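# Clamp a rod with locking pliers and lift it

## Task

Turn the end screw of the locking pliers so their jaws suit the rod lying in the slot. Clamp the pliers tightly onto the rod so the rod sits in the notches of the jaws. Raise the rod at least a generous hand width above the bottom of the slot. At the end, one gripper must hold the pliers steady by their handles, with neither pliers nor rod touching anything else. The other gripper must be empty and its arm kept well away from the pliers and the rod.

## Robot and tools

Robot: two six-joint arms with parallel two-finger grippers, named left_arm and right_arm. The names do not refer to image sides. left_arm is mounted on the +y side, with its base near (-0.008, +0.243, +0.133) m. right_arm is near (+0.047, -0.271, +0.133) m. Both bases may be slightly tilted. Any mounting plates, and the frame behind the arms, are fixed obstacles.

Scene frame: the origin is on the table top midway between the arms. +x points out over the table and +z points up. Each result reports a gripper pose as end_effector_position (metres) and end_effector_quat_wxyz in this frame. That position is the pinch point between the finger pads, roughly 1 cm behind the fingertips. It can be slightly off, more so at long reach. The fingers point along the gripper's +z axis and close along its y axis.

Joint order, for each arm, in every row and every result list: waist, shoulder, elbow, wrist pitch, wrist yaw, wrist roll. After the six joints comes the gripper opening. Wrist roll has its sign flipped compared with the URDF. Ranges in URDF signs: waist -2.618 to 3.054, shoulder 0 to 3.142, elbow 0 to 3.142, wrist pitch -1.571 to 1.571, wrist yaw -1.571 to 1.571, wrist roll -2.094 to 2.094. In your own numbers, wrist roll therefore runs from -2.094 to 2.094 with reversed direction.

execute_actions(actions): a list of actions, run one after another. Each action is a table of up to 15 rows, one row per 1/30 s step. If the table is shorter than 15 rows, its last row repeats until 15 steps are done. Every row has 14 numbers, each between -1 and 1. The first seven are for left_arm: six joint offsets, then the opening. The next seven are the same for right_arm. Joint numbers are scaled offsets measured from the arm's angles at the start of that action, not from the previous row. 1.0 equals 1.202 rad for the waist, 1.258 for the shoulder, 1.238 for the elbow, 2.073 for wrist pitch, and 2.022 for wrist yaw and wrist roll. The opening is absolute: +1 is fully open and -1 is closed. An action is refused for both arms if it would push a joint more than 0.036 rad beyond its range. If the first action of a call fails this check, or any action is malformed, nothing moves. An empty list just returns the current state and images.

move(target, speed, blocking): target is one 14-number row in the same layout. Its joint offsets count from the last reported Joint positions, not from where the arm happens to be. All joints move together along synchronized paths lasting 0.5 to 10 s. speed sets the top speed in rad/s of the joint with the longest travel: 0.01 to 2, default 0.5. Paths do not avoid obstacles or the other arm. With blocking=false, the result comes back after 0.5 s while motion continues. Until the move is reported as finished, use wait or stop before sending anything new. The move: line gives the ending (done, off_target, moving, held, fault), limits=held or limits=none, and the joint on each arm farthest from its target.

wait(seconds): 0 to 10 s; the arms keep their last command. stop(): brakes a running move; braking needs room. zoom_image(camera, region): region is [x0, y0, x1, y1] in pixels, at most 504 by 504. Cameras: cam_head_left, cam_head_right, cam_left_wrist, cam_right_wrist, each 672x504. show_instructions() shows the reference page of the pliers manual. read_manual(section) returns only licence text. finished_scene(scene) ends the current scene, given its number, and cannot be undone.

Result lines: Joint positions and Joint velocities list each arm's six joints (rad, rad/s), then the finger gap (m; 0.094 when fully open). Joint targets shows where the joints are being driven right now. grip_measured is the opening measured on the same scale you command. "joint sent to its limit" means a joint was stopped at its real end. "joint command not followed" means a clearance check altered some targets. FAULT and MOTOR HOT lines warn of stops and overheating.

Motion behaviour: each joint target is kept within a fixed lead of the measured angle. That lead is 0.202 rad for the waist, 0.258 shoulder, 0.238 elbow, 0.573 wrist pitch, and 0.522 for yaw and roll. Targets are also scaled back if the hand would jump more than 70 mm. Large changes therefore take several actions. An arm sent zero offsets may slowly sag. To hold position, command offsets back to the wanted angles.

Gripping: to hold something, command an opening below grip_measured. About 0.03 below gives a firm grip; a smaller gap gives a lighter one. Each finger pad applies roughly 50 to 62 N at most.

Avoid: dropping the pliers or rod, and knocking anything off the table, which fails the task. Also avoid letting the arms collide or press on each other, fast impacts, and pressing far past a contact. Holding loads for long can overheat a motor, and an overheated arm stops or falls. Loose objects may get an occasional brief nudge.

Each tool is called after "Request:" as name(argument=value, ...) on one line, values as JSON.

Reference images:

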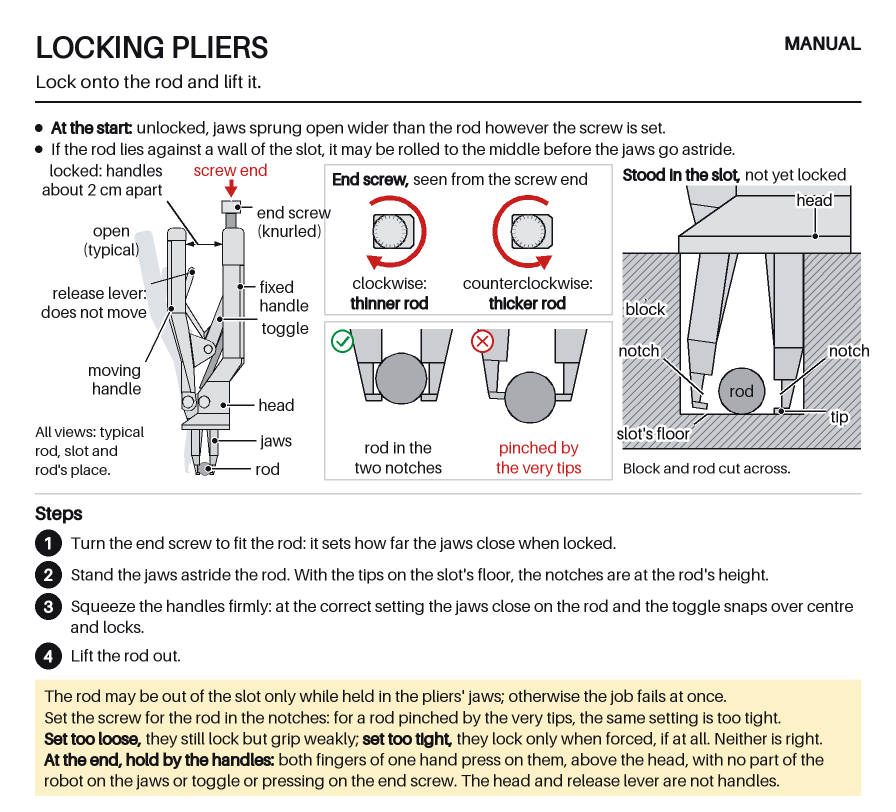

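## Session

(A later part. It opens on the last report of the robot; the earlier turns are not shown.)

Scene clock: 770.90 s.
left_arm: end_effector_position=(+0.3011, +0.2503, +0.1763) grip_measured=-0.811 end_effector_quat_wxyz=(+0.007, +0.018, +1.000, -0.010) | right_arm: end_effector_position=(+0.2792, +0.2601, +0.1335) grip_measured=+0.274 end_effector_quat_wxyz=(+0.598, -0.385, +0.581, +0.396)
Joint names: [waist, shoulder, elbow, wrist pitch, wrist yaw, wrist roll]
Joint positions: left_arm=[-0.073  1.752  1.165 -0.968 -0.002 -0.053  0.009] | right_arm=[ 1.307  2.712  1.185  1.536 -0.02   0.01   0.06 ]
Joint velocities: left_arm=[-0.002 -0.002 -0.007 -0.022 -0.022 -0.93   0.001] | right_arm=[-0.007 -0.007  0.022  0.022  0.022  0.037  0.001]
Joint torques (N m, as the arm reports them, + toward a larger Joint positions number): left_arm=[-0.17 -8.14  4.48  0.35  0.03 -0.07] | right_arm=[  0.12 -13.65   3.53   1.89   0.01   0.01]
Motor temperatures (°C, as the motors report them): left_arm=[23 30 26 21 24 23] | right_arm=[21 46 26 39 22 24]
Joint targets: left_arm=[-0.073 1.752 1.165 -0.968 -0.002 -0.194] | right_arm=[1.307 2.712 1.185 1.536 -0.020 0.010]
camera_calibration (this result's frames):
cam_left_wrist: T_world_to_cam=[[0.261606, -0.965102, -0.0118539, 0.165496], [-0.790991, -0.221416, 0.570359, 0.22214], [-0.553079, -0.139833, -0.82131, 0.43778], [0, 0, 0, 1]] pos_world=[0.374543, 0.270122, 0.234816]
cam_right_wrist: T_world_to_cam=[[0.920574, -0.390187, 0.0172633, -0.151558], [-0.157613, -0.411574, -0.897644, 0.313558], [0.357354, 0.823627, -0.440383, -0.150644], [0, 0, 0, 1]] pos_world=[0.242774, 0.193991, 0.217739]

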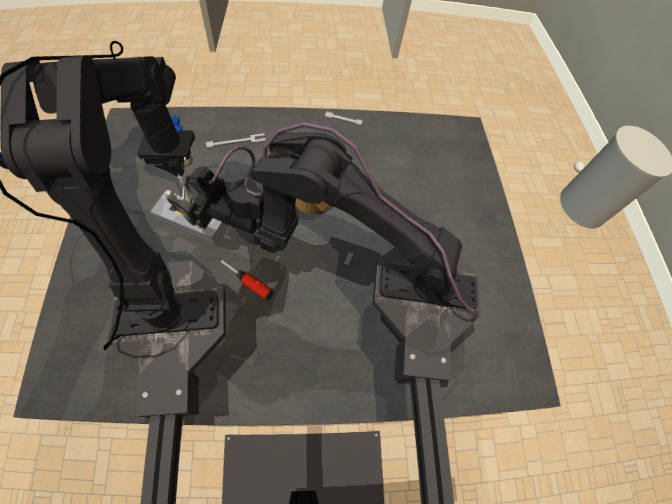

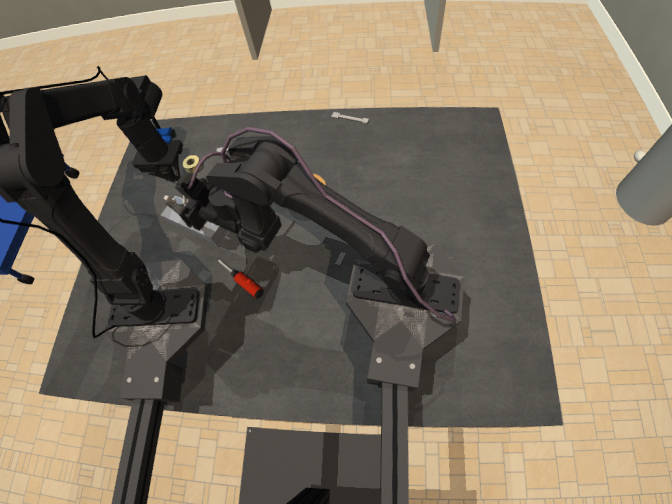

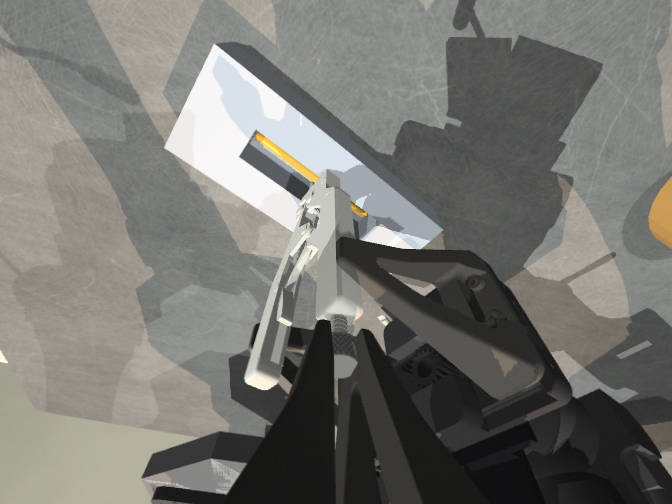

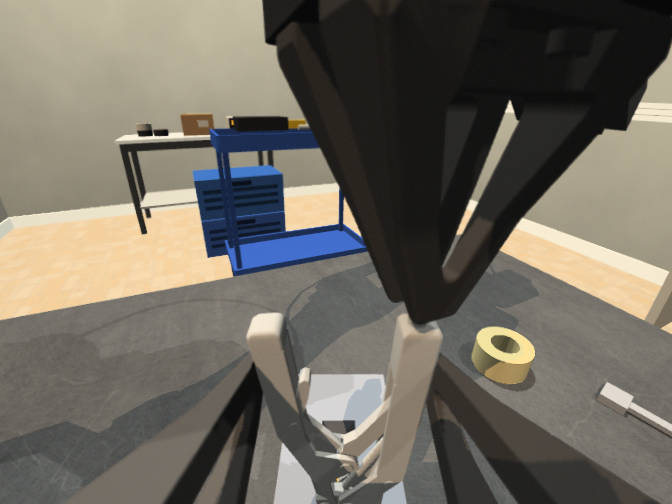

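Request:
execute_actions(actions=[[[0,0,0,0,0,-0.068,-0.825,0.004,0,0,0,0,0,0.30],[0,0,0,0,0,-0.068,-0.825,0.008,0,0,0,0,0,0.34],[0,0.002,0,0,0,-0.068,-0.825,0.011,0,0,0,0,0,0.38],[0,0.004,0,0,0,-0.068,-0.825,0.013,0,0,0,0,0,0.42],[0,0.006,0,0,0,-0.068,-0.825,0.013,0,0,0,0,0,0.46],[0,0.008,0,0,0,-0.068,-0.825,0.013,0,0,0,0,0,0.46],[0,0.010,0,0,0,-0.068,-0.825,0.013,0,0,0,0,0,0.46],[0,0.012,0,0,0,-0.068,-0.825,0.013,0,0,0,0,0,0.46]]])

Scene clock: 787.60 s.
left_arm: end_effector_position=(+0.2997, +0.2504, +0.1759) grip_measured=-0.811 end_effector_quat_wxyz=(+0.004, +0.084, +0.996, -0.009) | right_arm: end_effector_position=(+0.2751, +0.2618, +0.1336) grip_measured=+0.458 end_effector_quat_wxyz=(+0.597, -0.387, +0.579, +0.399)
Joint names: [waist, shoulder, elbow, wrist pitch, wrist yaw, wrist roll]
Joint positions: left_arm=[-0.073  1.753  1.165 -0.973 -0.003 -0.185  0.009] | right_arm=[ 1.314  2.712  1.185  1.536 -0.021  0.011  0.068]
Joint velocities: left_arm=[-0.027 -0.032  0.012 -0.022 -0.007  0.051 -0.001] | right_arm=[-0.002  0.012 -0.012  0.007 -0.022 -0.007 -0.001]
Joint torques (N m, as the arm reports them, + toward a larger Joint positions number): left_arm=[-0.17 -6.89  4.46  0.39  0.04 -0.02] | right_arm=[  0.89 -13.65   3.53   1.88   0.03  -0.01]
Motor temperatures (°C, as the motors report them): left_arm=[23 30 26 21 24 23] | right_arm=[21 46 26 39 22 24]
Joint targets: left_arm=[-0.073 1.767 1.165 -0.968 -0.002 -0.190] | right_arm=[1.322 2.712 1.185 1.536 -0.019 0.010]
camera_calibration (this result's frames):
cam_left_wrist: T_world_to_cam=[[0.132159, -0.991126, -0.0142402, 0.21163], [-0.811121, -0.116392, 0.57318, 0.200466], [-0.569751, -0.0642002, -0.819306, 0.422429], [0, 0, 0, 1]] pos_world=[0.375313, 0.260204, 0.234209]
cam_right_wrist: T_world_to_cam=[[0.92379, -0.382466, 0.0182075, -0.150189], [-0.153352, -0.413134, -0.897666, 0.312919], [0.350848, 0.826463, -0.440301, -0.149582], [0, 0, 0, 1]] pos_world=[0.23921, 0.195459, 0.21777]

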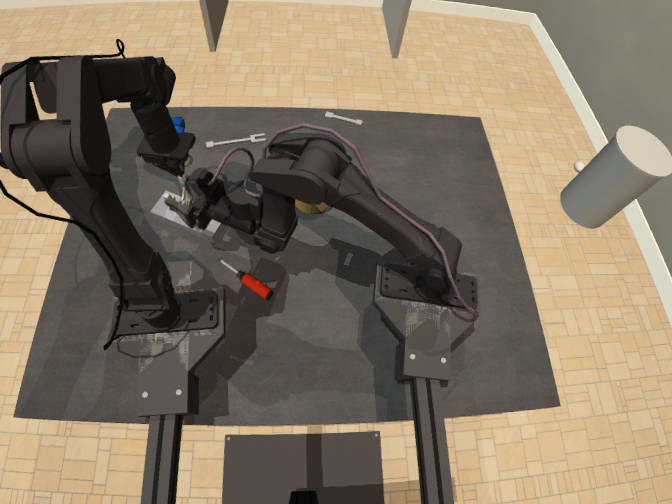

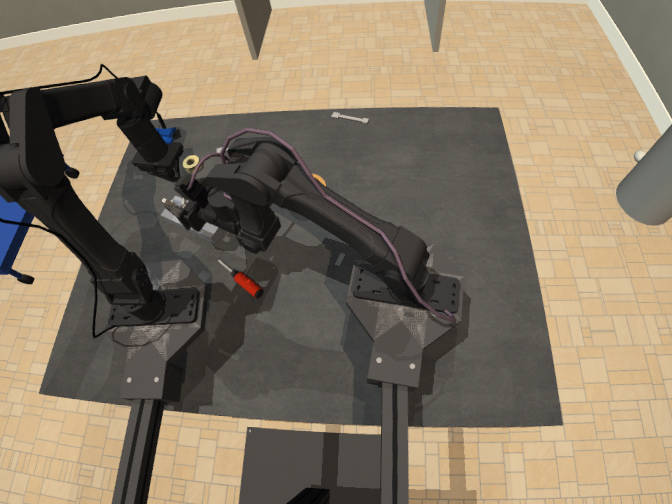

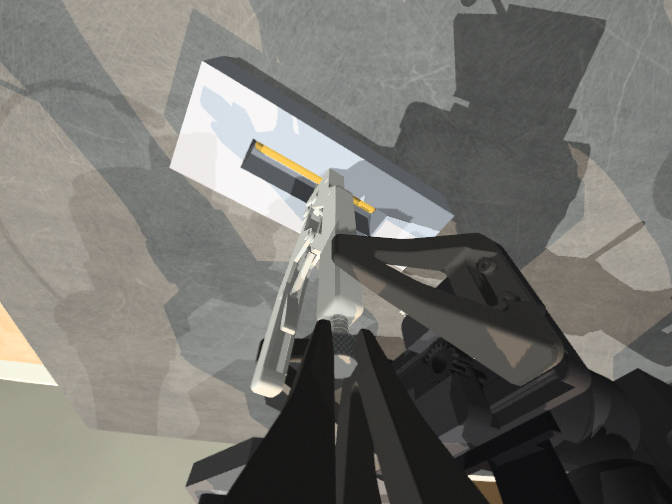

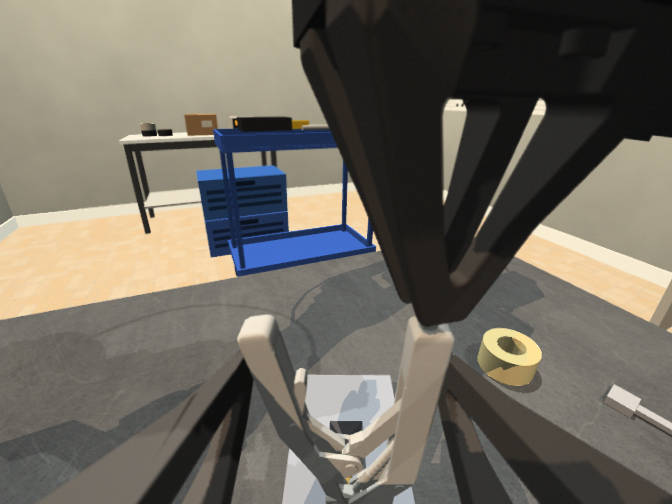

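Request:
execute_actions(actions=[[[0,0.011,0,0,0,0,-0.825,-0.006,0,0,0,0,0,0.44],[0,0.011,0,0,0,0,-0.825,-0.008,0,0,0,0,0,0.42],[0,0.011,0,0,0,0,-0.825,-0.009,0,0,0,0,0,0.40],[0,0.011,0,0,0,0,-0.825,-0.010,0,0,0,0,0,0.38],[0,0.011,0,0,0,0,-0.825,-0.011,0,0,0,0,0,0.36],[0,0.011,0,0,0,0,-0.825,-0.012,0,0,0,0,0,0.34],[0,0.011,0,0,0,0,-0.825,-0.0125,0,0,0,0,0,0.32],[0,0.011,0,0,0,0,-0.825,-0.013,0,0,0,0,0,0.30],[0,0.011,0,0,0,0,-0.825,-0.014,0,0,0,0,0,0.28],[0,0.011,0,0,0,0,-0.825,-0.015,0,0,0,0,0,0.26],[0,0.011,0,0,0,0,-0.825,-0.0155,0,0,0,0,0,0.24],[0,0.011,0,0,0,0,-0.825,-0.016,0,0,0,0,0,0.22]],
[[0,0,0,0,0,0,-0.75,-0.009,0,0,0,0,0,0.22],[0,0,0,0,0,0,-0.65,-0.009,0,0,0,0,0,0.215],[0,0,0,0,0,0,-0.55,-0.009,0,0,0,0,0,0.21],[0,0,0,0,0,0,-0.55,-0.009,0,0,0,0,0,0.205],[0,0,0,0,0,0.01,-0.55,-0.009,0,0,0,0,0,0.20],[0,0,0,0,0,0.03,-0.55,-0.009,0,0,0,0,0,0.195],[0,0,0,0,0,0.06,-0.55,-0.009,0,0,0,0,0,0.19],[0,0,0,0,0,0.10,-0.55,-0.009,0,0,0,0,0,0.19],[0,0,0,0,0,0.145,-0.55,-0.009,0,0,0,0,0,0.19],[0,0,0,0,0,0.19,-0.55,-0.009,0,0,0,0,0,0.19],[0,0,0,0,0,0.235,-0.55,-0.009,0,0,0,0,0,0.19],[0,0,0,0,0,0.28,-0.55,-0.009,0,0,0,0,0,0.19],[0,0,0,0,0,0.325,-0.55,-0.009,0,0,0,0,0,0.19],[0,0,0,0,0,0.37,-0.55,-0.009,0,0,0,0,0,0.19],[0,0,0,0,0,0.415,-0.55,-0.009,0,0,0,0,0,0.19]]])

Scene clock: 807.13 s.
left_arm: end_effector_position=(+0.2983, +0.2508, +0.1759) grip_measured=-0.552 end_effector_quat_wxyz=(-0.001, -0.165, +0.986, -0.009) | right_arm: end_effector_position=(+0.2787, +0.2602, +0.1338) grip_measured=+0.194 end_effector_quat_wxyz=(+0.598, -0.385, +0.580, +0.397)
Joint names: [waist, shoulder, elbow, wrist pitch, wrist yaw, wrist roll]
Joint positions: left_arm=[-0.073  1.753  1.165 -0.979 -0.005  0.314  0.021] | right_arm=[ 1.307  2.712  1.185  1.537 -0.022  0.011  0.056]
Joint velocities: left_arm=[-0.007  0.002 -0.012 -0.037  0.022  2.293 -0.   ] | right_arm=[-0.002 -0.017 -0.002  0.051  0.007  0.125 -0.001]
Joint torques (N m, as the arm reports them, + toward a larger Joint positions number): left_arm=[-0.17 -8.12  4.46  0.33  0.04  0.03] | right_arm=[ -0.82 -13.64   3.55   1.89   0.     0.01]
Motor temperatures (°C, as the motors report them): left_arm=[23 29 26 21 24 23] | right_arm=[21 46 26 39 22 24]
Joint targets: left_arm=[-0.073 1.753 1.165 -0.979 -0.005 0.654] | right_arm=[1.296 2.712 1.185 1.537 -0.022 0.011]
camera_calibration (this result's frames):
cam_left_wrist: T_world_to_cam=[[0.589611, -0.807448, -0.0196856, 0.0306446], [-0.648551, -0.487827, 0.584301, 0.242048], [-0.481395, -0.331743, -0.811299, 0.460952], [0, 0, 0, 1]] pos_world=[0.360812, 0.295739, 0.233144]
cam_right_wrist: T_world_to_cam=[[0.921576, -0.387774, 0.0181302, -0.152113], [-0.155403, -0.411321, -0.898145, 0.313206], [0.355735, 0.824892, -0.439325, -0.150524], [0, 0, 0, 1]] pos_world=[0.242403, 0.194009, 0.217934]

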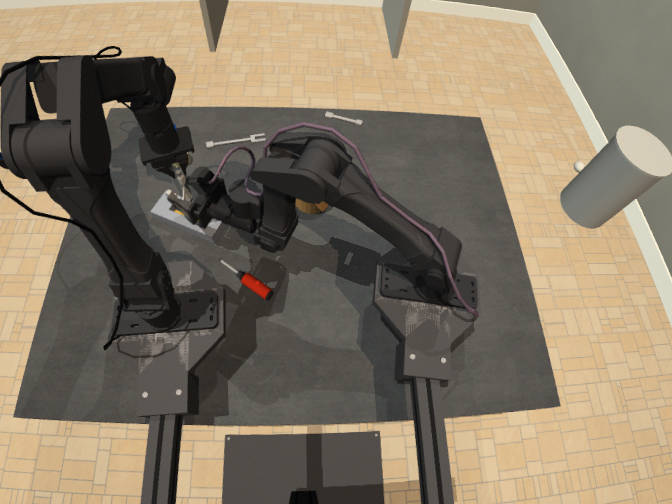

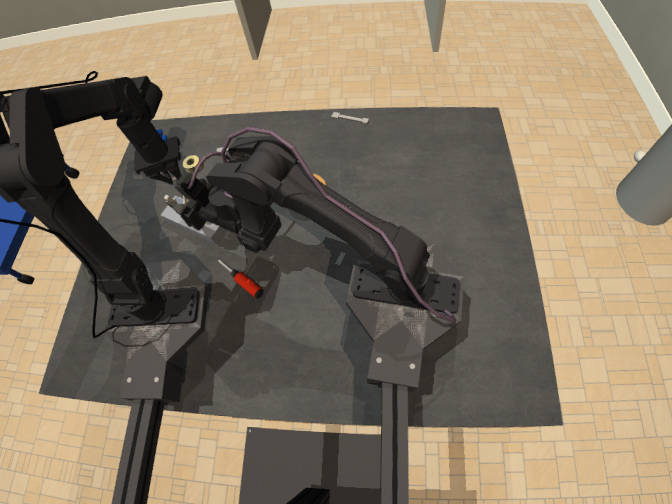

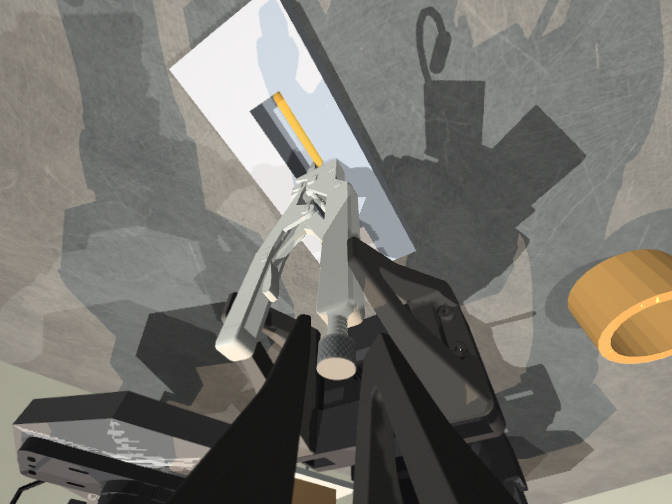

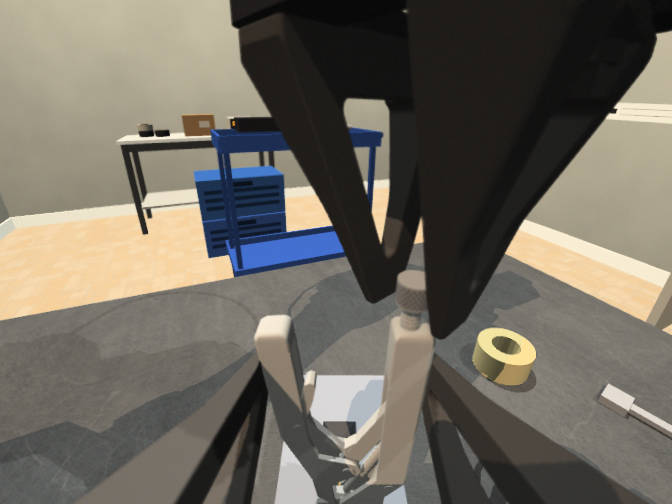

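Request:
execute_actions(actions=[[[0,0,0,0,0,0.18,-0.55,-0.011,0,0,0,0.004,0,0.185],[0,0,0,0,0,0.21,-0.55,-0.012,0,0,0,0.004,0,0.18],[0,0,0,0,0,0.25,-0.55,-0.013,0,0,0,0.004,0,0.175],[0,0,0,0,0,0.29,-0.55,-0.013,0,0,0,0.004,0,0.17],[0,0,0,0,0,0.32,-0.55,-0.013,0,0,0,0.004,0,0.165],[0,0,0,0,0,0.34,-0.55,-0.013,0,0,0,0.004,0,0.16],[0,0,0,0,0,0.35,-0.55,-0.013,0,0,0,0.004,0,0.155],[0,0,0,0,0,0.35,-0.55,-0.013,0,0,0,0.004,0,0.15]]])

Request:
zoom_image(camera="cam_left_wrist", region=[280, 110, 370, 180])

Scene clock: 815.80 s.
left_arm: end_effector_position=(+0.2983, +0.2508, +0.1759) grip_measured=-0.552 end_effector_quat_wxyz=(-0.004, -0.482, +0.876, -0.008) | right_arm: end_effector_position=(+0.2795, +0.2599, +0.1339) grip_measured=+0.155 end_effector_quat_wxyz=(+0.599, -0.385, +0.580, +0.397)
Joint names: [waist, shoulder, elbow, wrist pitch, wrist yaw, wrist roll]
Joint positions: left_arm=[-0.073  1.753  1.165 -0.979 -0.005  0.989  0.021] | right_arm=[ 1.305  2.712  1.185  1.538 -0.022  0.011  0.054]
Joint velocities: left_arm=[-0.007  0.007 -0.002 -0.037 -0.081  0.168 -0.   ] | right_arm=[-0.002 -0.002  0.002  0.022  0.007  0.007 -0.001]
Joint torques (N m, as the arm reports them, + toward a larger Joint positions number): left_arm=[-0.18 -8.12  4.46  0.33  0.03  0.09] | right_arm=[ -1.15 -13.7    3.56   1.88   0.11  -0.01]
Motor temperatures (°C, as the motors report them): left_arm=[23 29 26 21 24 23] | right_arm=[21 46 26 39 22 24]
Joint targets: left_arm=[-0.073 1.753 1.165 -0.979 -0.005 1.021] | right_arm=[1.291 2.712 1.185 1.537 -0.014 0.011]
camera_calibration (this result's frames):
cam_left_wrist: T_world_to_cam=[[0.964759, -0.26157, -0.0286575, -0.216562], [-0.194873, -0.783415, 0.590157, 0.179811], [-0.176818, -0.563775, -0.80678, 0.427488], [0, 0, 0, 1]] pos_world=[0.319558, 0.325228, 0.232566]
cam_right_wrist: T_world_to_cam=[[0.92098, -0.389189, 0.0181074, -0.152462], [-0.155923, -0.410772, -0.898306, 0.313286], [0.357049, 0.824499, -0.438996, -0.150789], [0, 0, 0, 1]] pos_world=[0.243102, 0.193678, 0.217992]

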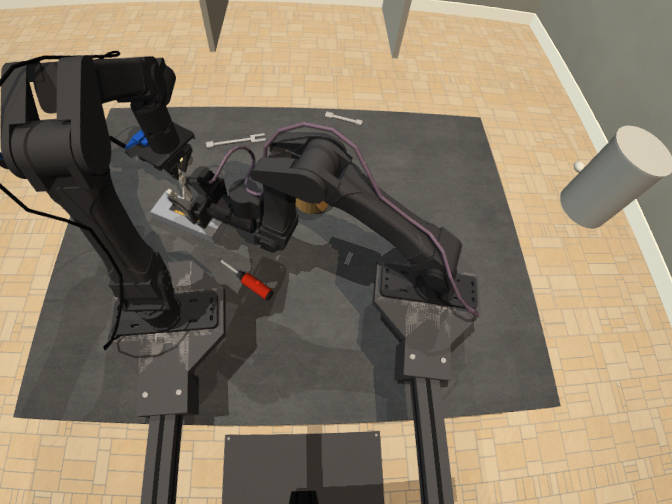

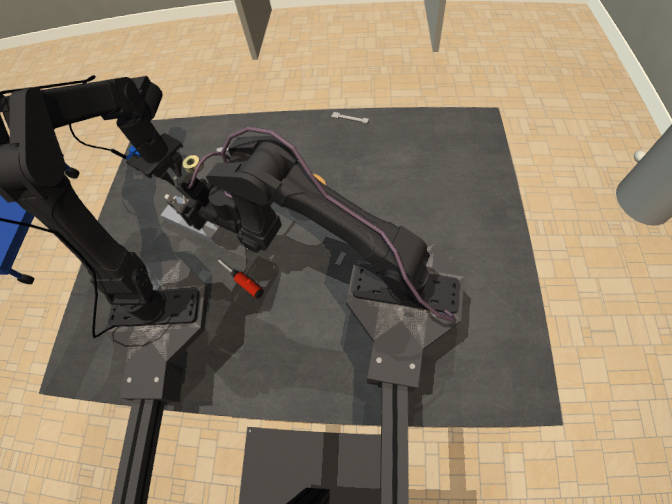

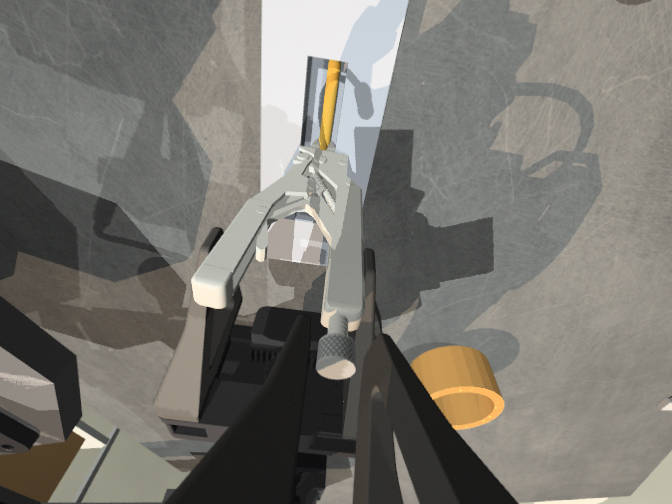

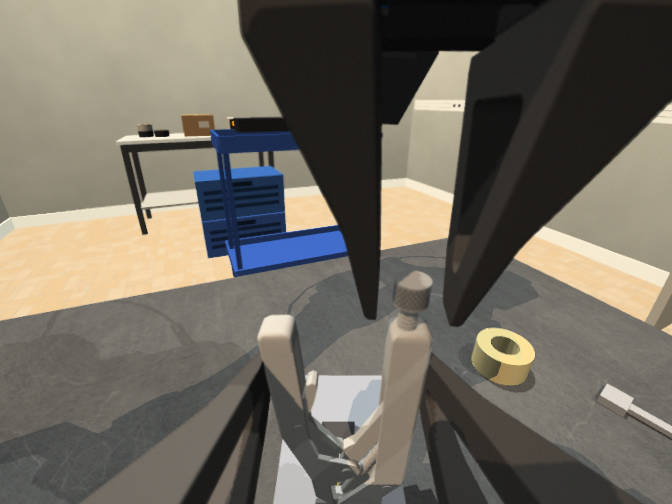

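Region (280, 110, 370, 180) of cam_left_wrist's 672x504 image, scaled by 5.600, with more detail than that image has.

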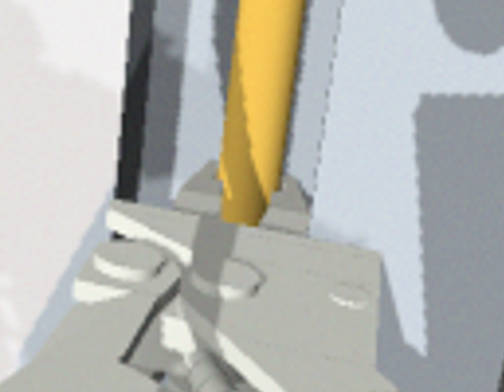

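Request:
execute_actions(actions=[[[0,0,0,0,0,0.015,-0.55,-0.013,0,0,0,0.004,0,0.145],[0,0,0,0,0,0.015,-0.55,-0.013,0,0,0,0.004,0,0.14],[0,0,0,0,0,0.015,-0.55,-0.014,0,0,0,0.004,0,0.135],[0,0,0,0,0,0.015,-0.55,-0.014,0,0,0,0.004,0,0.13],[0,0,0,0,0,0.015,-0.55,-0.014,0,0,0,0.004,0,0.125],[0,0,0,0,0,0.015,-0.55,-0.014,0,0,0,0.004,0,0.12],[0,0,0,0,0,0.015,-0.55,-0.014,0,0,0,0.004,0,0.115],[0,0,0,0,0,0.015,-0.55,-0.014,0,0,0,0.004,0,0.11]]])

Scene clock: 820.50 s.
left_arm: end_effector_position=(+0.2983, +0.2508, +0.1759) grip_measured=-0.552 end_effector_quat_wxyz=(-0.004, -0.494, +0.869, -0.008) | right_arm: end_effector_position=(+0.2795, +0.2599, +0.1340) grip_measured=+0.116 end_effector_quat_wxyz=(+0.599, -0.385, +0.580, +0.397)
Joint names: [waist, shoulder, elbow, wrist pitch, wrist yaw, wrist roll]
Joint positions: left_arm=[-0.073  1.753  1.165 -0.979 -0.005  1.016  0.021] | right_arm=[ 1.305  2.712  1.185  1.538 -0.022  0.011  0.052]
Joint velocities: left_arm=[ 0.002 -0.012  0.007 -0.007 -0.022  0.007  0.001] | right_arm=[-0.017  0.002 -0.002 -0.022  0.007 -0.022 -0.001]
Joint torques (N m, as the arm reports them, + toward a larger Joint positions number): left_arm=[-0.18 -8.12  4.46  0.33  0.03  0.05] | right_arm=[ -1.32 -13.66   3.54   1.88   0.1    0.01]
Motor temperatures (°C, as the motors report them): left_arm=[23 30 26 21 24 23] | right_arm=[21 46 26 39 22 24]
Joint targets: left_arm=[-0.073 1.753 1.165 -0.979 -0.005 1.020] | right_arm=[1.288 2.712 1.185 1.537 -0.014 0.011]
camera_calibration (this result's frames):
cam_left_wrist: T_world_to_cam=[[0.971474, -0.235352, -0.0291056, -0.22506], [-0.17331, -0.788376, 0.590277, 0.174602], [-0.161869, -0.568394, -0.806676, 0.424169], [0, 0, 0, 1]] pos_world=[0.31756, 0.325779, 0.232553]
cam_right_wrist: T_world_to_cam=[[0.920975, -0.389199, 0.0181157, -0.152461], [-0.155784, -0.410458, -0.898474, 0.313272], [0.357121, 0.82465, -0.438653, -0.15085], [0, 0, 0, 1]] pos_world=[0.243088, 0.193646, 0.218058]

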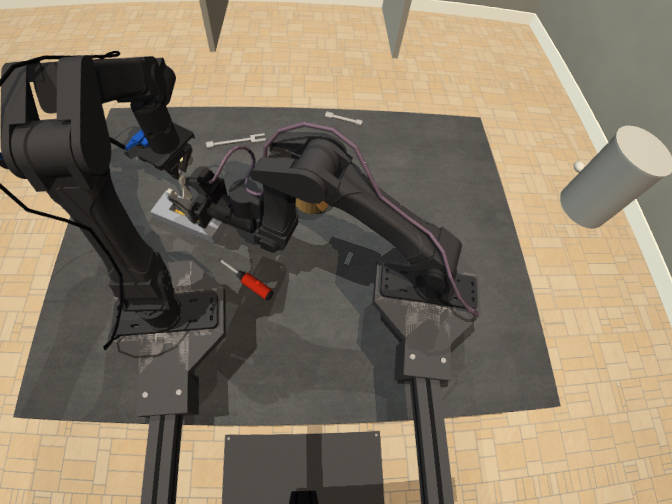

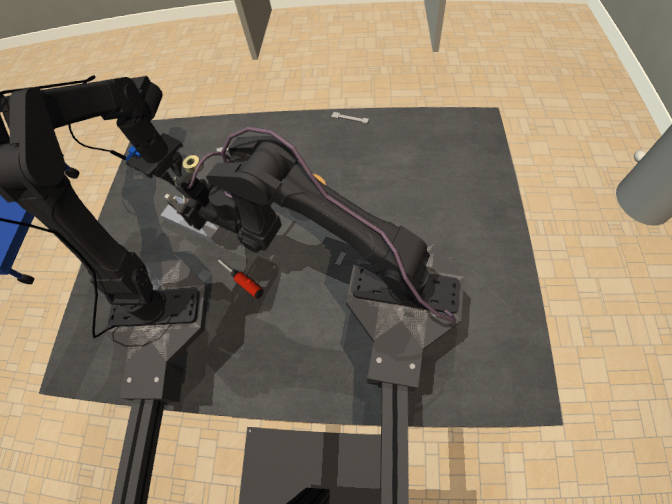

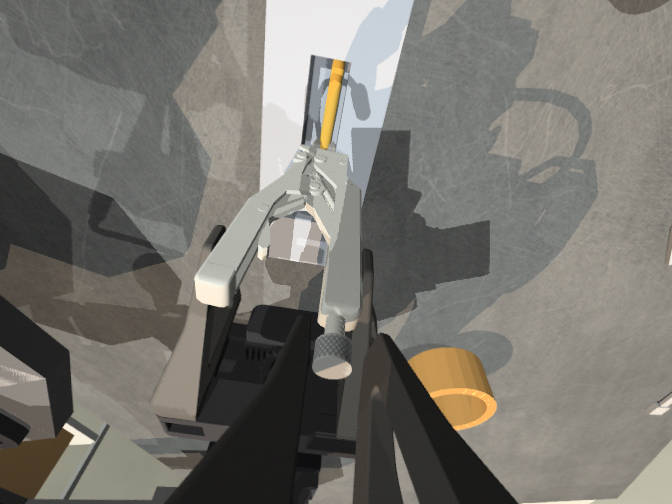

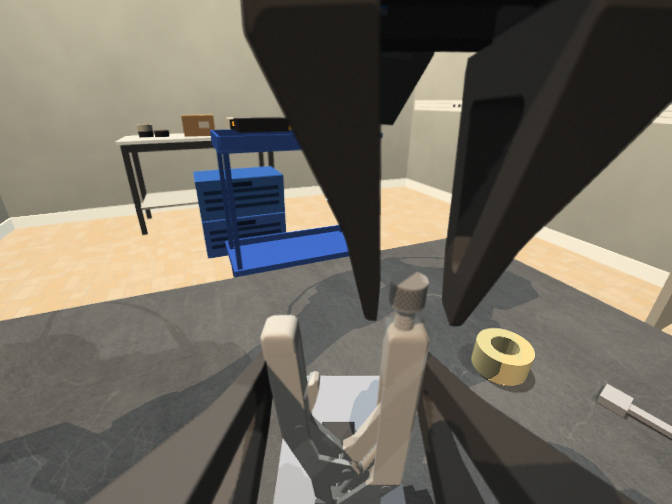

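Request:
execute_actions(actions=[[[0,0,0,0,0,0,-0.5,-0.015,0,0,0,0.004,0,0.105],[0,0,0,0,0,0,-0.48,-0.015,0,0,0,0.004,0,0.10],[0,0,0,0,0,0,-0.48,-0.015,0,0,0,0.004,0,0.095],[0,0,0,0,0,0,-0.48,-0.015,0,0,0,0.004,0,0.09],[0,0,0,0,0,0,-0.48,-0.015,0,0,0,0.004,0,0.085],[0,0,0,0,0,0,-0.48,-0.015,0,0,0,0.004,0,0.08],[0,0,0,0,0,0,-0.48,-0.015,0,0,0,0.004,0,0.075]]])

Scene clock: 827.77 s.
left_arm: end_effector_position=(+0.2983, +0.2508, +0.1759) grip_measured=-0.482 end_effector_quat_wxyz=(-0.004, -0.494, +0.869, -0.008) | right_arm: end_effector_position=(+0.2800, +0.2597, +0.1342) grip_measured=+0.082 end_effector_quat_wxyz=(+0.599, -0.384, +0.580, +0.397)
Joint names: [waist, shoulder, elbow, wrist pitch, wrist yaw, wrist roll]
Joint positions: left_arm=[-0.073  1.753  1.165 -0.979 -0.005  1.016  0.024] | right_arm=[ 1.304  2.712  1.185  1.539 -0.023  0.009  0.051]
Joint velocities: left_arm=[ 0.007  0.002 -0.022 -0.022 -0.037 -0.051 -0.001] | right_arm=[ 0.002  0.007 -0.022 -0.037  0.051 -0.022 -0.   ]
Joint torques (N m, as the arm reports them, + toward a larger Joint positions number): left_arm=[-0.18 -8.12  4.47  0.33  0.03  0.02] | right_arm=[ -1.35 -13.74   3.52   1.89   0.12   0.02]
Motor temperatures (°C, as the motors report them): left_arm=[23 30 26 21 24 23] | right_arm=[21 46 26 39 22 24]
Joint targets: left_arm=[-0.073 1.753 1.165 -0.979 -0.005 1.016] | right_arm=[1.287 2.712 1.185 1.538 -0.014 0.011]
camera_calibration (this result's frames):
cam_left_wrist: T_world_to_cam=[[0.971474, -0.235352, -0.0291056, -0.22506], [-0.17331, -0.788376, 0.590277, 0.174602], [-0.161869, -0.568394, -0.806676, 0.424169], [0, 0, 0, 1]] pos_world=[0.31756, 0.325779, 0.232553]
cam_right_wrist: T_world_to_cam=[[0.92101, -0.389184, 0.0166212, -0.152739], [-0.156739, -0.409311, -0.898831, 0.313441], [0.356614, 0.825227, -0.43798, -0.150858], [0, 0, 0, 1]] pos_world=[0.2436, 0.193343, 0.218197]

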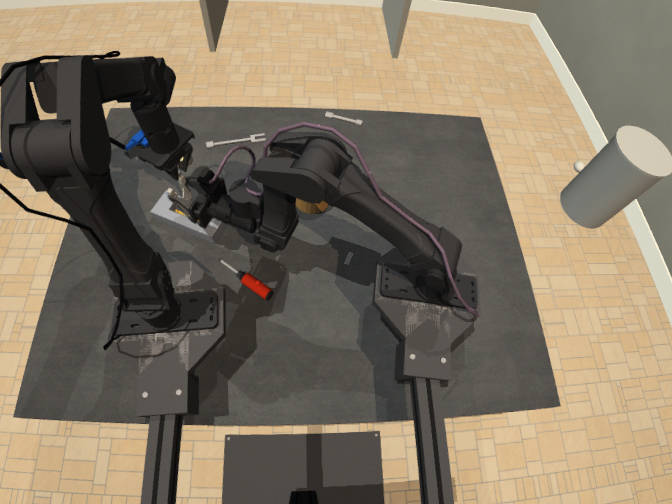

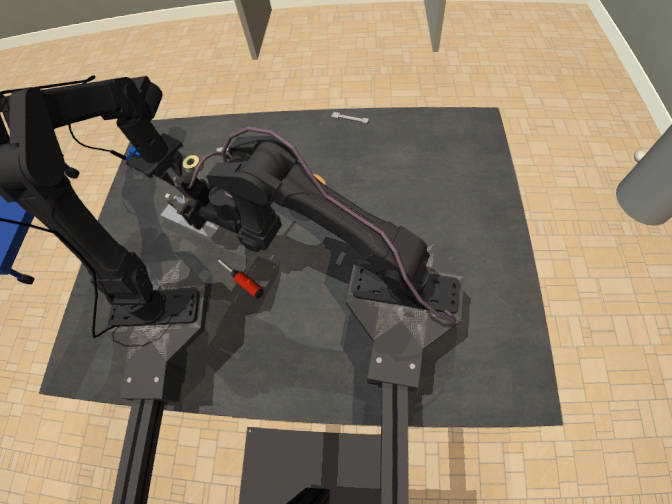

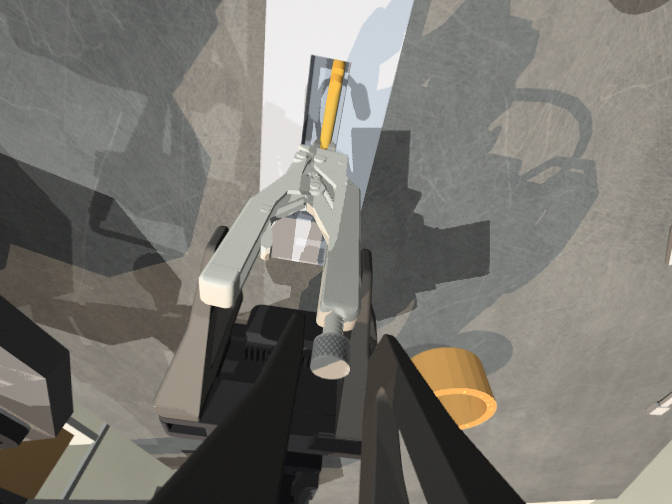

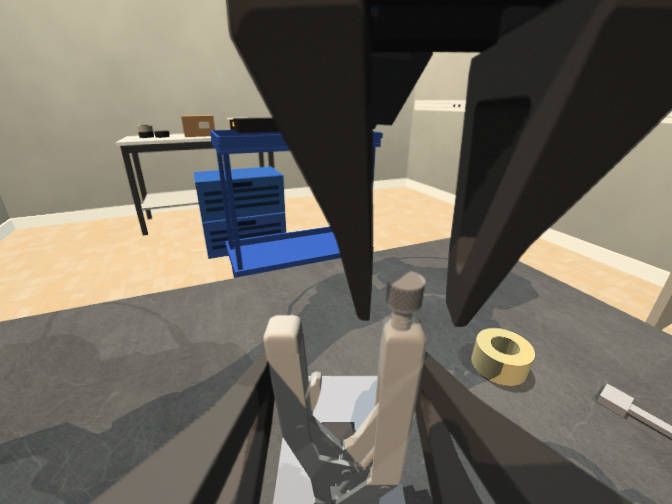

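Request:
execute_actions(actions=[[[0,0,0,0,0,0,-0.48,-0.015,0,0,0,0.004,0,0.07],[0,0,0,0,0,0,-0.48,-0.015,0,0,0,0.004,0,0.065],[0,0,0,0,0,0,-0.48,-0.015,0,0,0,0.004,0,0.06],[0,0,0,0,0,0,-0.48,-0.015,0,0,0,0.004,0,0.055],[0,0,0,0,0,0,-0.48,-0.015,0,0,0,0.004,0,0.05],[0,0,0,0,0,0,-0.48,-0.015,0,0,0,0.004,0,0.045]]])

Scene clock: 832.07 s.
left_arm: end_effector_position=(+0.2983, +0.2508, +0.1759) grip_measured=-0.482 end_effector_quat_wxyz=(-0.004, -0.494, +0.869, -0.008) | right_arm: end_effector_position=(+0.2804, +0.2595, +0.1343) grip_measured=+0.051 end_effector_quat_wxyz=(+0.598, -0.383, +0.580, +0.398)
Joint names: [waist, shoulder, elbow, wrist pitch, wrist yaw, wrist roll]
Joint positions: left_arm=[-0.073  1.753  1.165 -0.979 -0.005  1.016  0.024] | right_arm=[ 1.303  2.712  1.185  1.539 -0.024  0.005  0.049]
Joint velocities: left_arm=[ 0.012 -0.007 -0.007  0.007 -0.095  0.007 -0.001] | right_arm=[ 0.002 -0.017 -0.007 -0.051  0.066  0.051  0.001]
Joint torques (N m, as the arm reports them, + toward a larger Joint positions number): left_arm=[-0.18 -8.12  4.46  0.33  0.03  0.02] | right_arm=[ -1.33 -13.69   3.52   1.87   0.11   0.04]
Motor temperatures (°C, as the motors report them): left_arm=[23 30 26 21 24 23] | right_arm=[21 46 26 39 22 24]
Joint targets: left_arm=[-0.073 1.753 1.165 -0.979 -0.005 1.016] | right_arm=[1.286 2.712 1.185 1.539 -0.015 0.009]
camera_calibration (this result's frames):
cam_left_wrist: T_world_to_cam=[[0.971474, -0.235352, -0.0291056, -0.22506], [-0.17331, -0.788376, 0.590277, 0.174602], [-0.161869, -0.568394, -0.806676, 0.424169], [0, 0, 0, 1]] pos_world=[0.31756, 0.325779, 0.232553]
cam_right_wrist: T_world_to_cam=[[0.920958, -0.389452, 0.0128194, -0.152673], [-0.159862, -0.407627, -0.899046, 0.313976], [0.355361, 0.825934, -0.437666, -0.150685], [0, 0, 0, 1]] pos_world=[0.244346, 0.192982, 0.218286]

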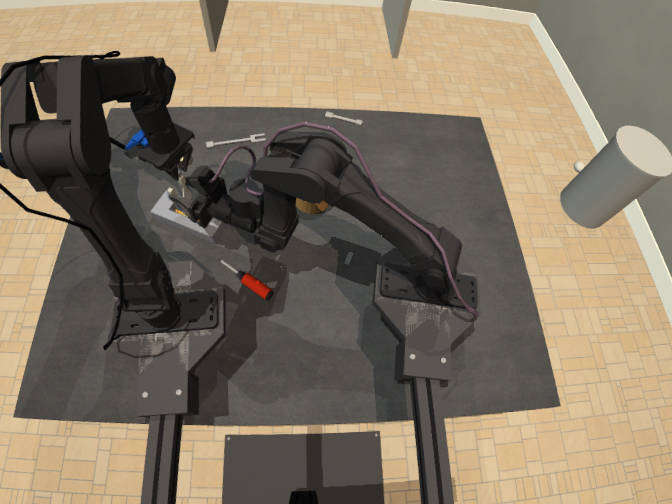

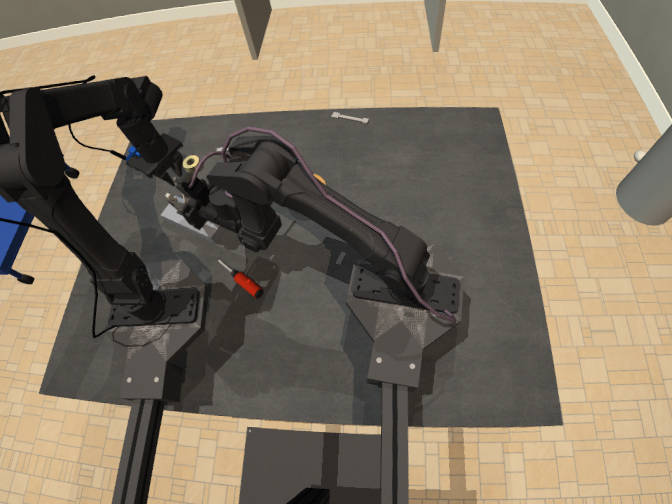

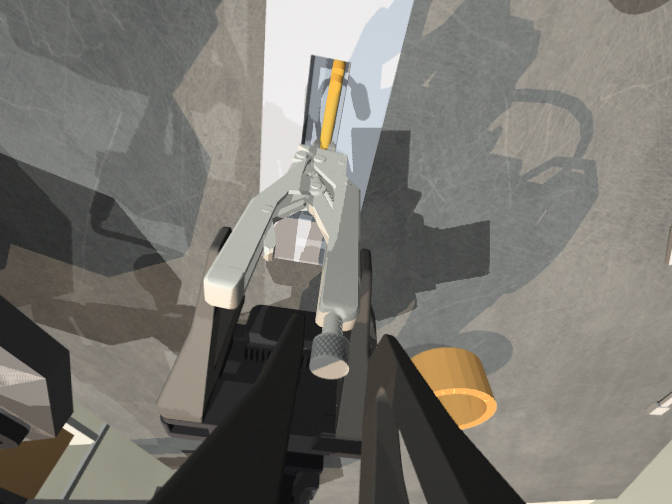

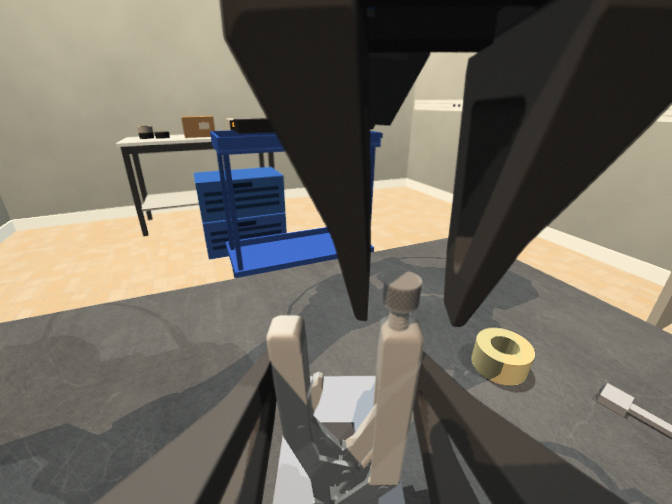

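Request:
execute_actions(actions=[[[0,0,0,0,0,0,-0.48,0,0,0,0,0,0,0.07],[0,0,0,0,0,0,-0.48,0,0,0,0,0,0,0.10],[0,0,0,0,0,0,-0.5,0,0,0,0,0,0,0.13],[0,0,0,0,0,0,-0.55,0,0,0,0,0,0,0.16],[0,0,0,0,0,0,-0.6,0,0,0,0,0,0,0.19],[0,0,0,0,0,0,-0.65,0,0,0,0,0,0,0.22],[0,0,0,0,0,0,-0.7,0,0,0,0,0,0,0.24],[0,0,0,0,0,0,-0.74,0,0,0,0,0,0,0.24],[0,0,0,0,0,0,-0.77,0,0,0,0,0,0,0.24],[0,0,0,0,0,0,-0.79,0,0,0,0,0,0,0.24],[0,0,0,0,0,0,-0.81,0,0,0,0,0,0,0.24],[0,0,0,0,0,0,-0.825,0,0,0,0,0,0,0.24]],
[[0,0.003,0,0,0,-0.015,-0.825,0,0,0,0,0,0,0.24],[0,0.006,0,0,0,-0.045,-0.825,0,0,0,0,0,0,0.24],[0,0.009,0,0,0,-0.085,-0.825,0,0,0,0,0,0,0.24],[0,0.012,0,0,0,-0.13,-0.825,0,0,0,0,0,0,0.24],[0,0.012,0,0,0,-0.175,-0.825,0,0,0,0,0,0,0.24],[0,0.012,0,0,0,-0.22,-0.825,0,0,0,0,0,0,0.24],[0,0.012,0,0,0,-0.26,-0.825,0,0,0,0,0,0,0.24],[0,0.012,0,0,0,-0.285,-0.825,0,0,0,0,0,0,0.24],[0,0.012,0,0,0,-0.30,-0.825,0,0,0,0,0,0,0.24]]])

Scene clock: 858.07 s.
left_arm: end_effector_position=(+0.3002, +0.2498, +0.1755) grip_measured=-0.810 end_effector_quat_wxyz=(+0.001, -0.247, +0.969, -0.012) | right_arm: end_effector_position=(+0.2797, +0.2598, +0.1343) grip_measured=+0.239 end_effector_quat_wxyz=(+0.597, -0.384, +0.580, +0.400)
Joint names: [waist, shoulder, elbow, wrist pitch, wrist yaw, wrist roll]
Joint positions: left_arm=[-0.073  1.754  1.165 -0.971  0.001  0.481  0.009] | right_arm=[ 1.303  2.712  1.185  1.539 -0.029  0.005  0.058]
Joint velocities: left_arm=[-0.012  0.012  0.002  0.007  0.022 -0.374  0.   ] | right_arm=[ 0.002  0.002 -0.007 -0.095  0.007  0.007  0.   ]
Joint torques (N m, as the arm reports them, + toward a larger Joint positions number): left_arm=[-0.18 -6.93  4.47  0.33  0.03 -0.07] | right_arm=[  0.08 -13.61   3.53   1.89   0.01   0.  ]
Motor temperatures (°C, as the motors report them): left_arm=[23 30 26 21 24 23] | right_arm=[21 47 26 39 22 24]
Joint targets: left_arm=[-0.073 1.768 1.165 -0.971 0.001 0.410] | right_arm=[1.303 2.712 1.185 1.539 -0.029 0.005]
camera_calibration (this result's frames):
cam_left_wrist: T_world_to_cam=[[0.716071, -0.69791, -0.0127814, -0.0378156], [-0.560273, -0.585581, 0.585824, 0.240677], [-0.416337, -0.41233, -0.810338, 0.461631], [0, 0, 0, 1]] pos_world=[0.354117, 0.304888, 0.232599]
cam_right_wrist: T_world_to_cam=[[0.922728, -0.385234, 0.0129696, -0.153469], [-0.157855, -0.40837, -0.899064, 0.313626], [0.351646, 0.827544, -0.437625, -0.15006], [0, 0, 0, 1]] pos_world=[0.243885, 0.193135, 0.21829]

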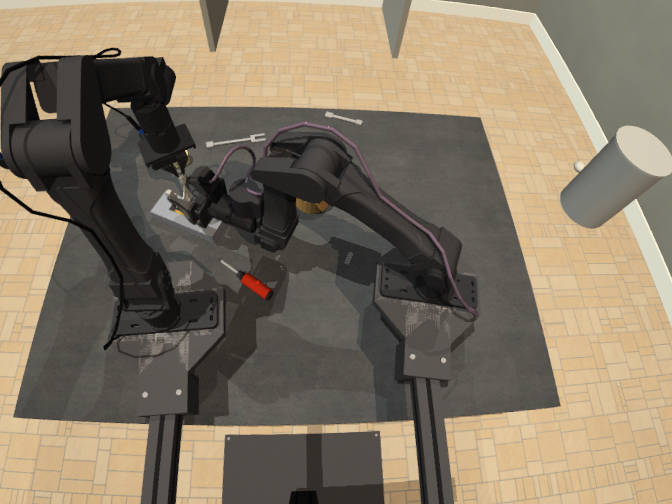

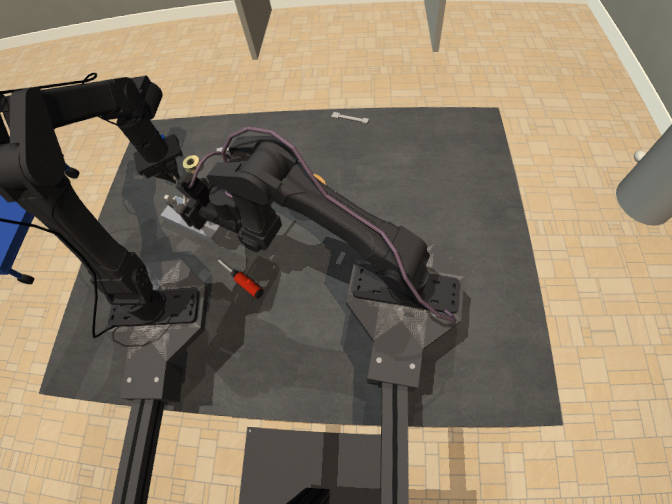

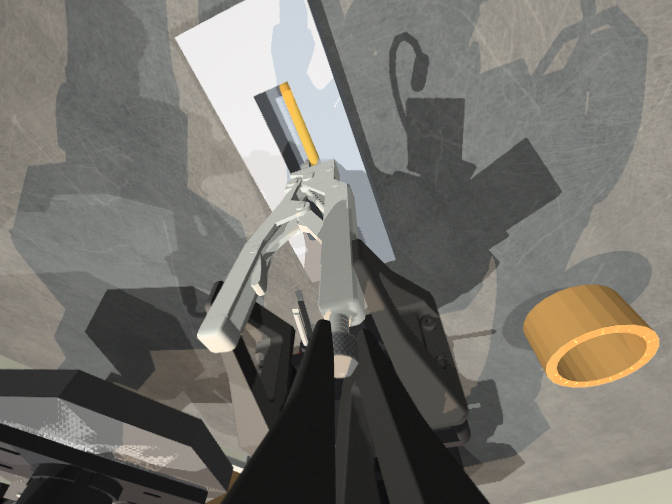

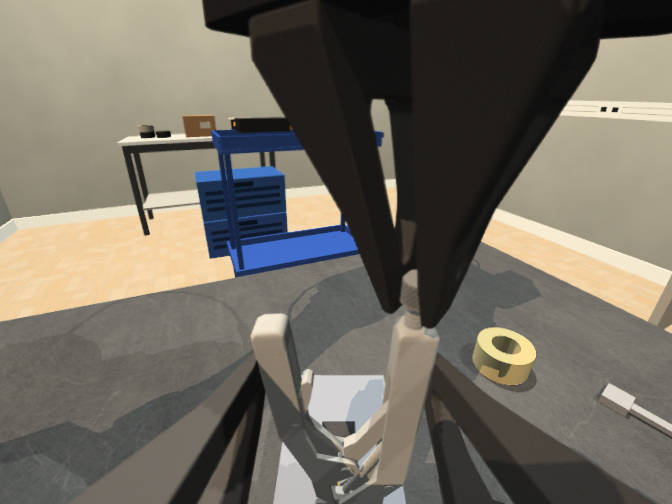

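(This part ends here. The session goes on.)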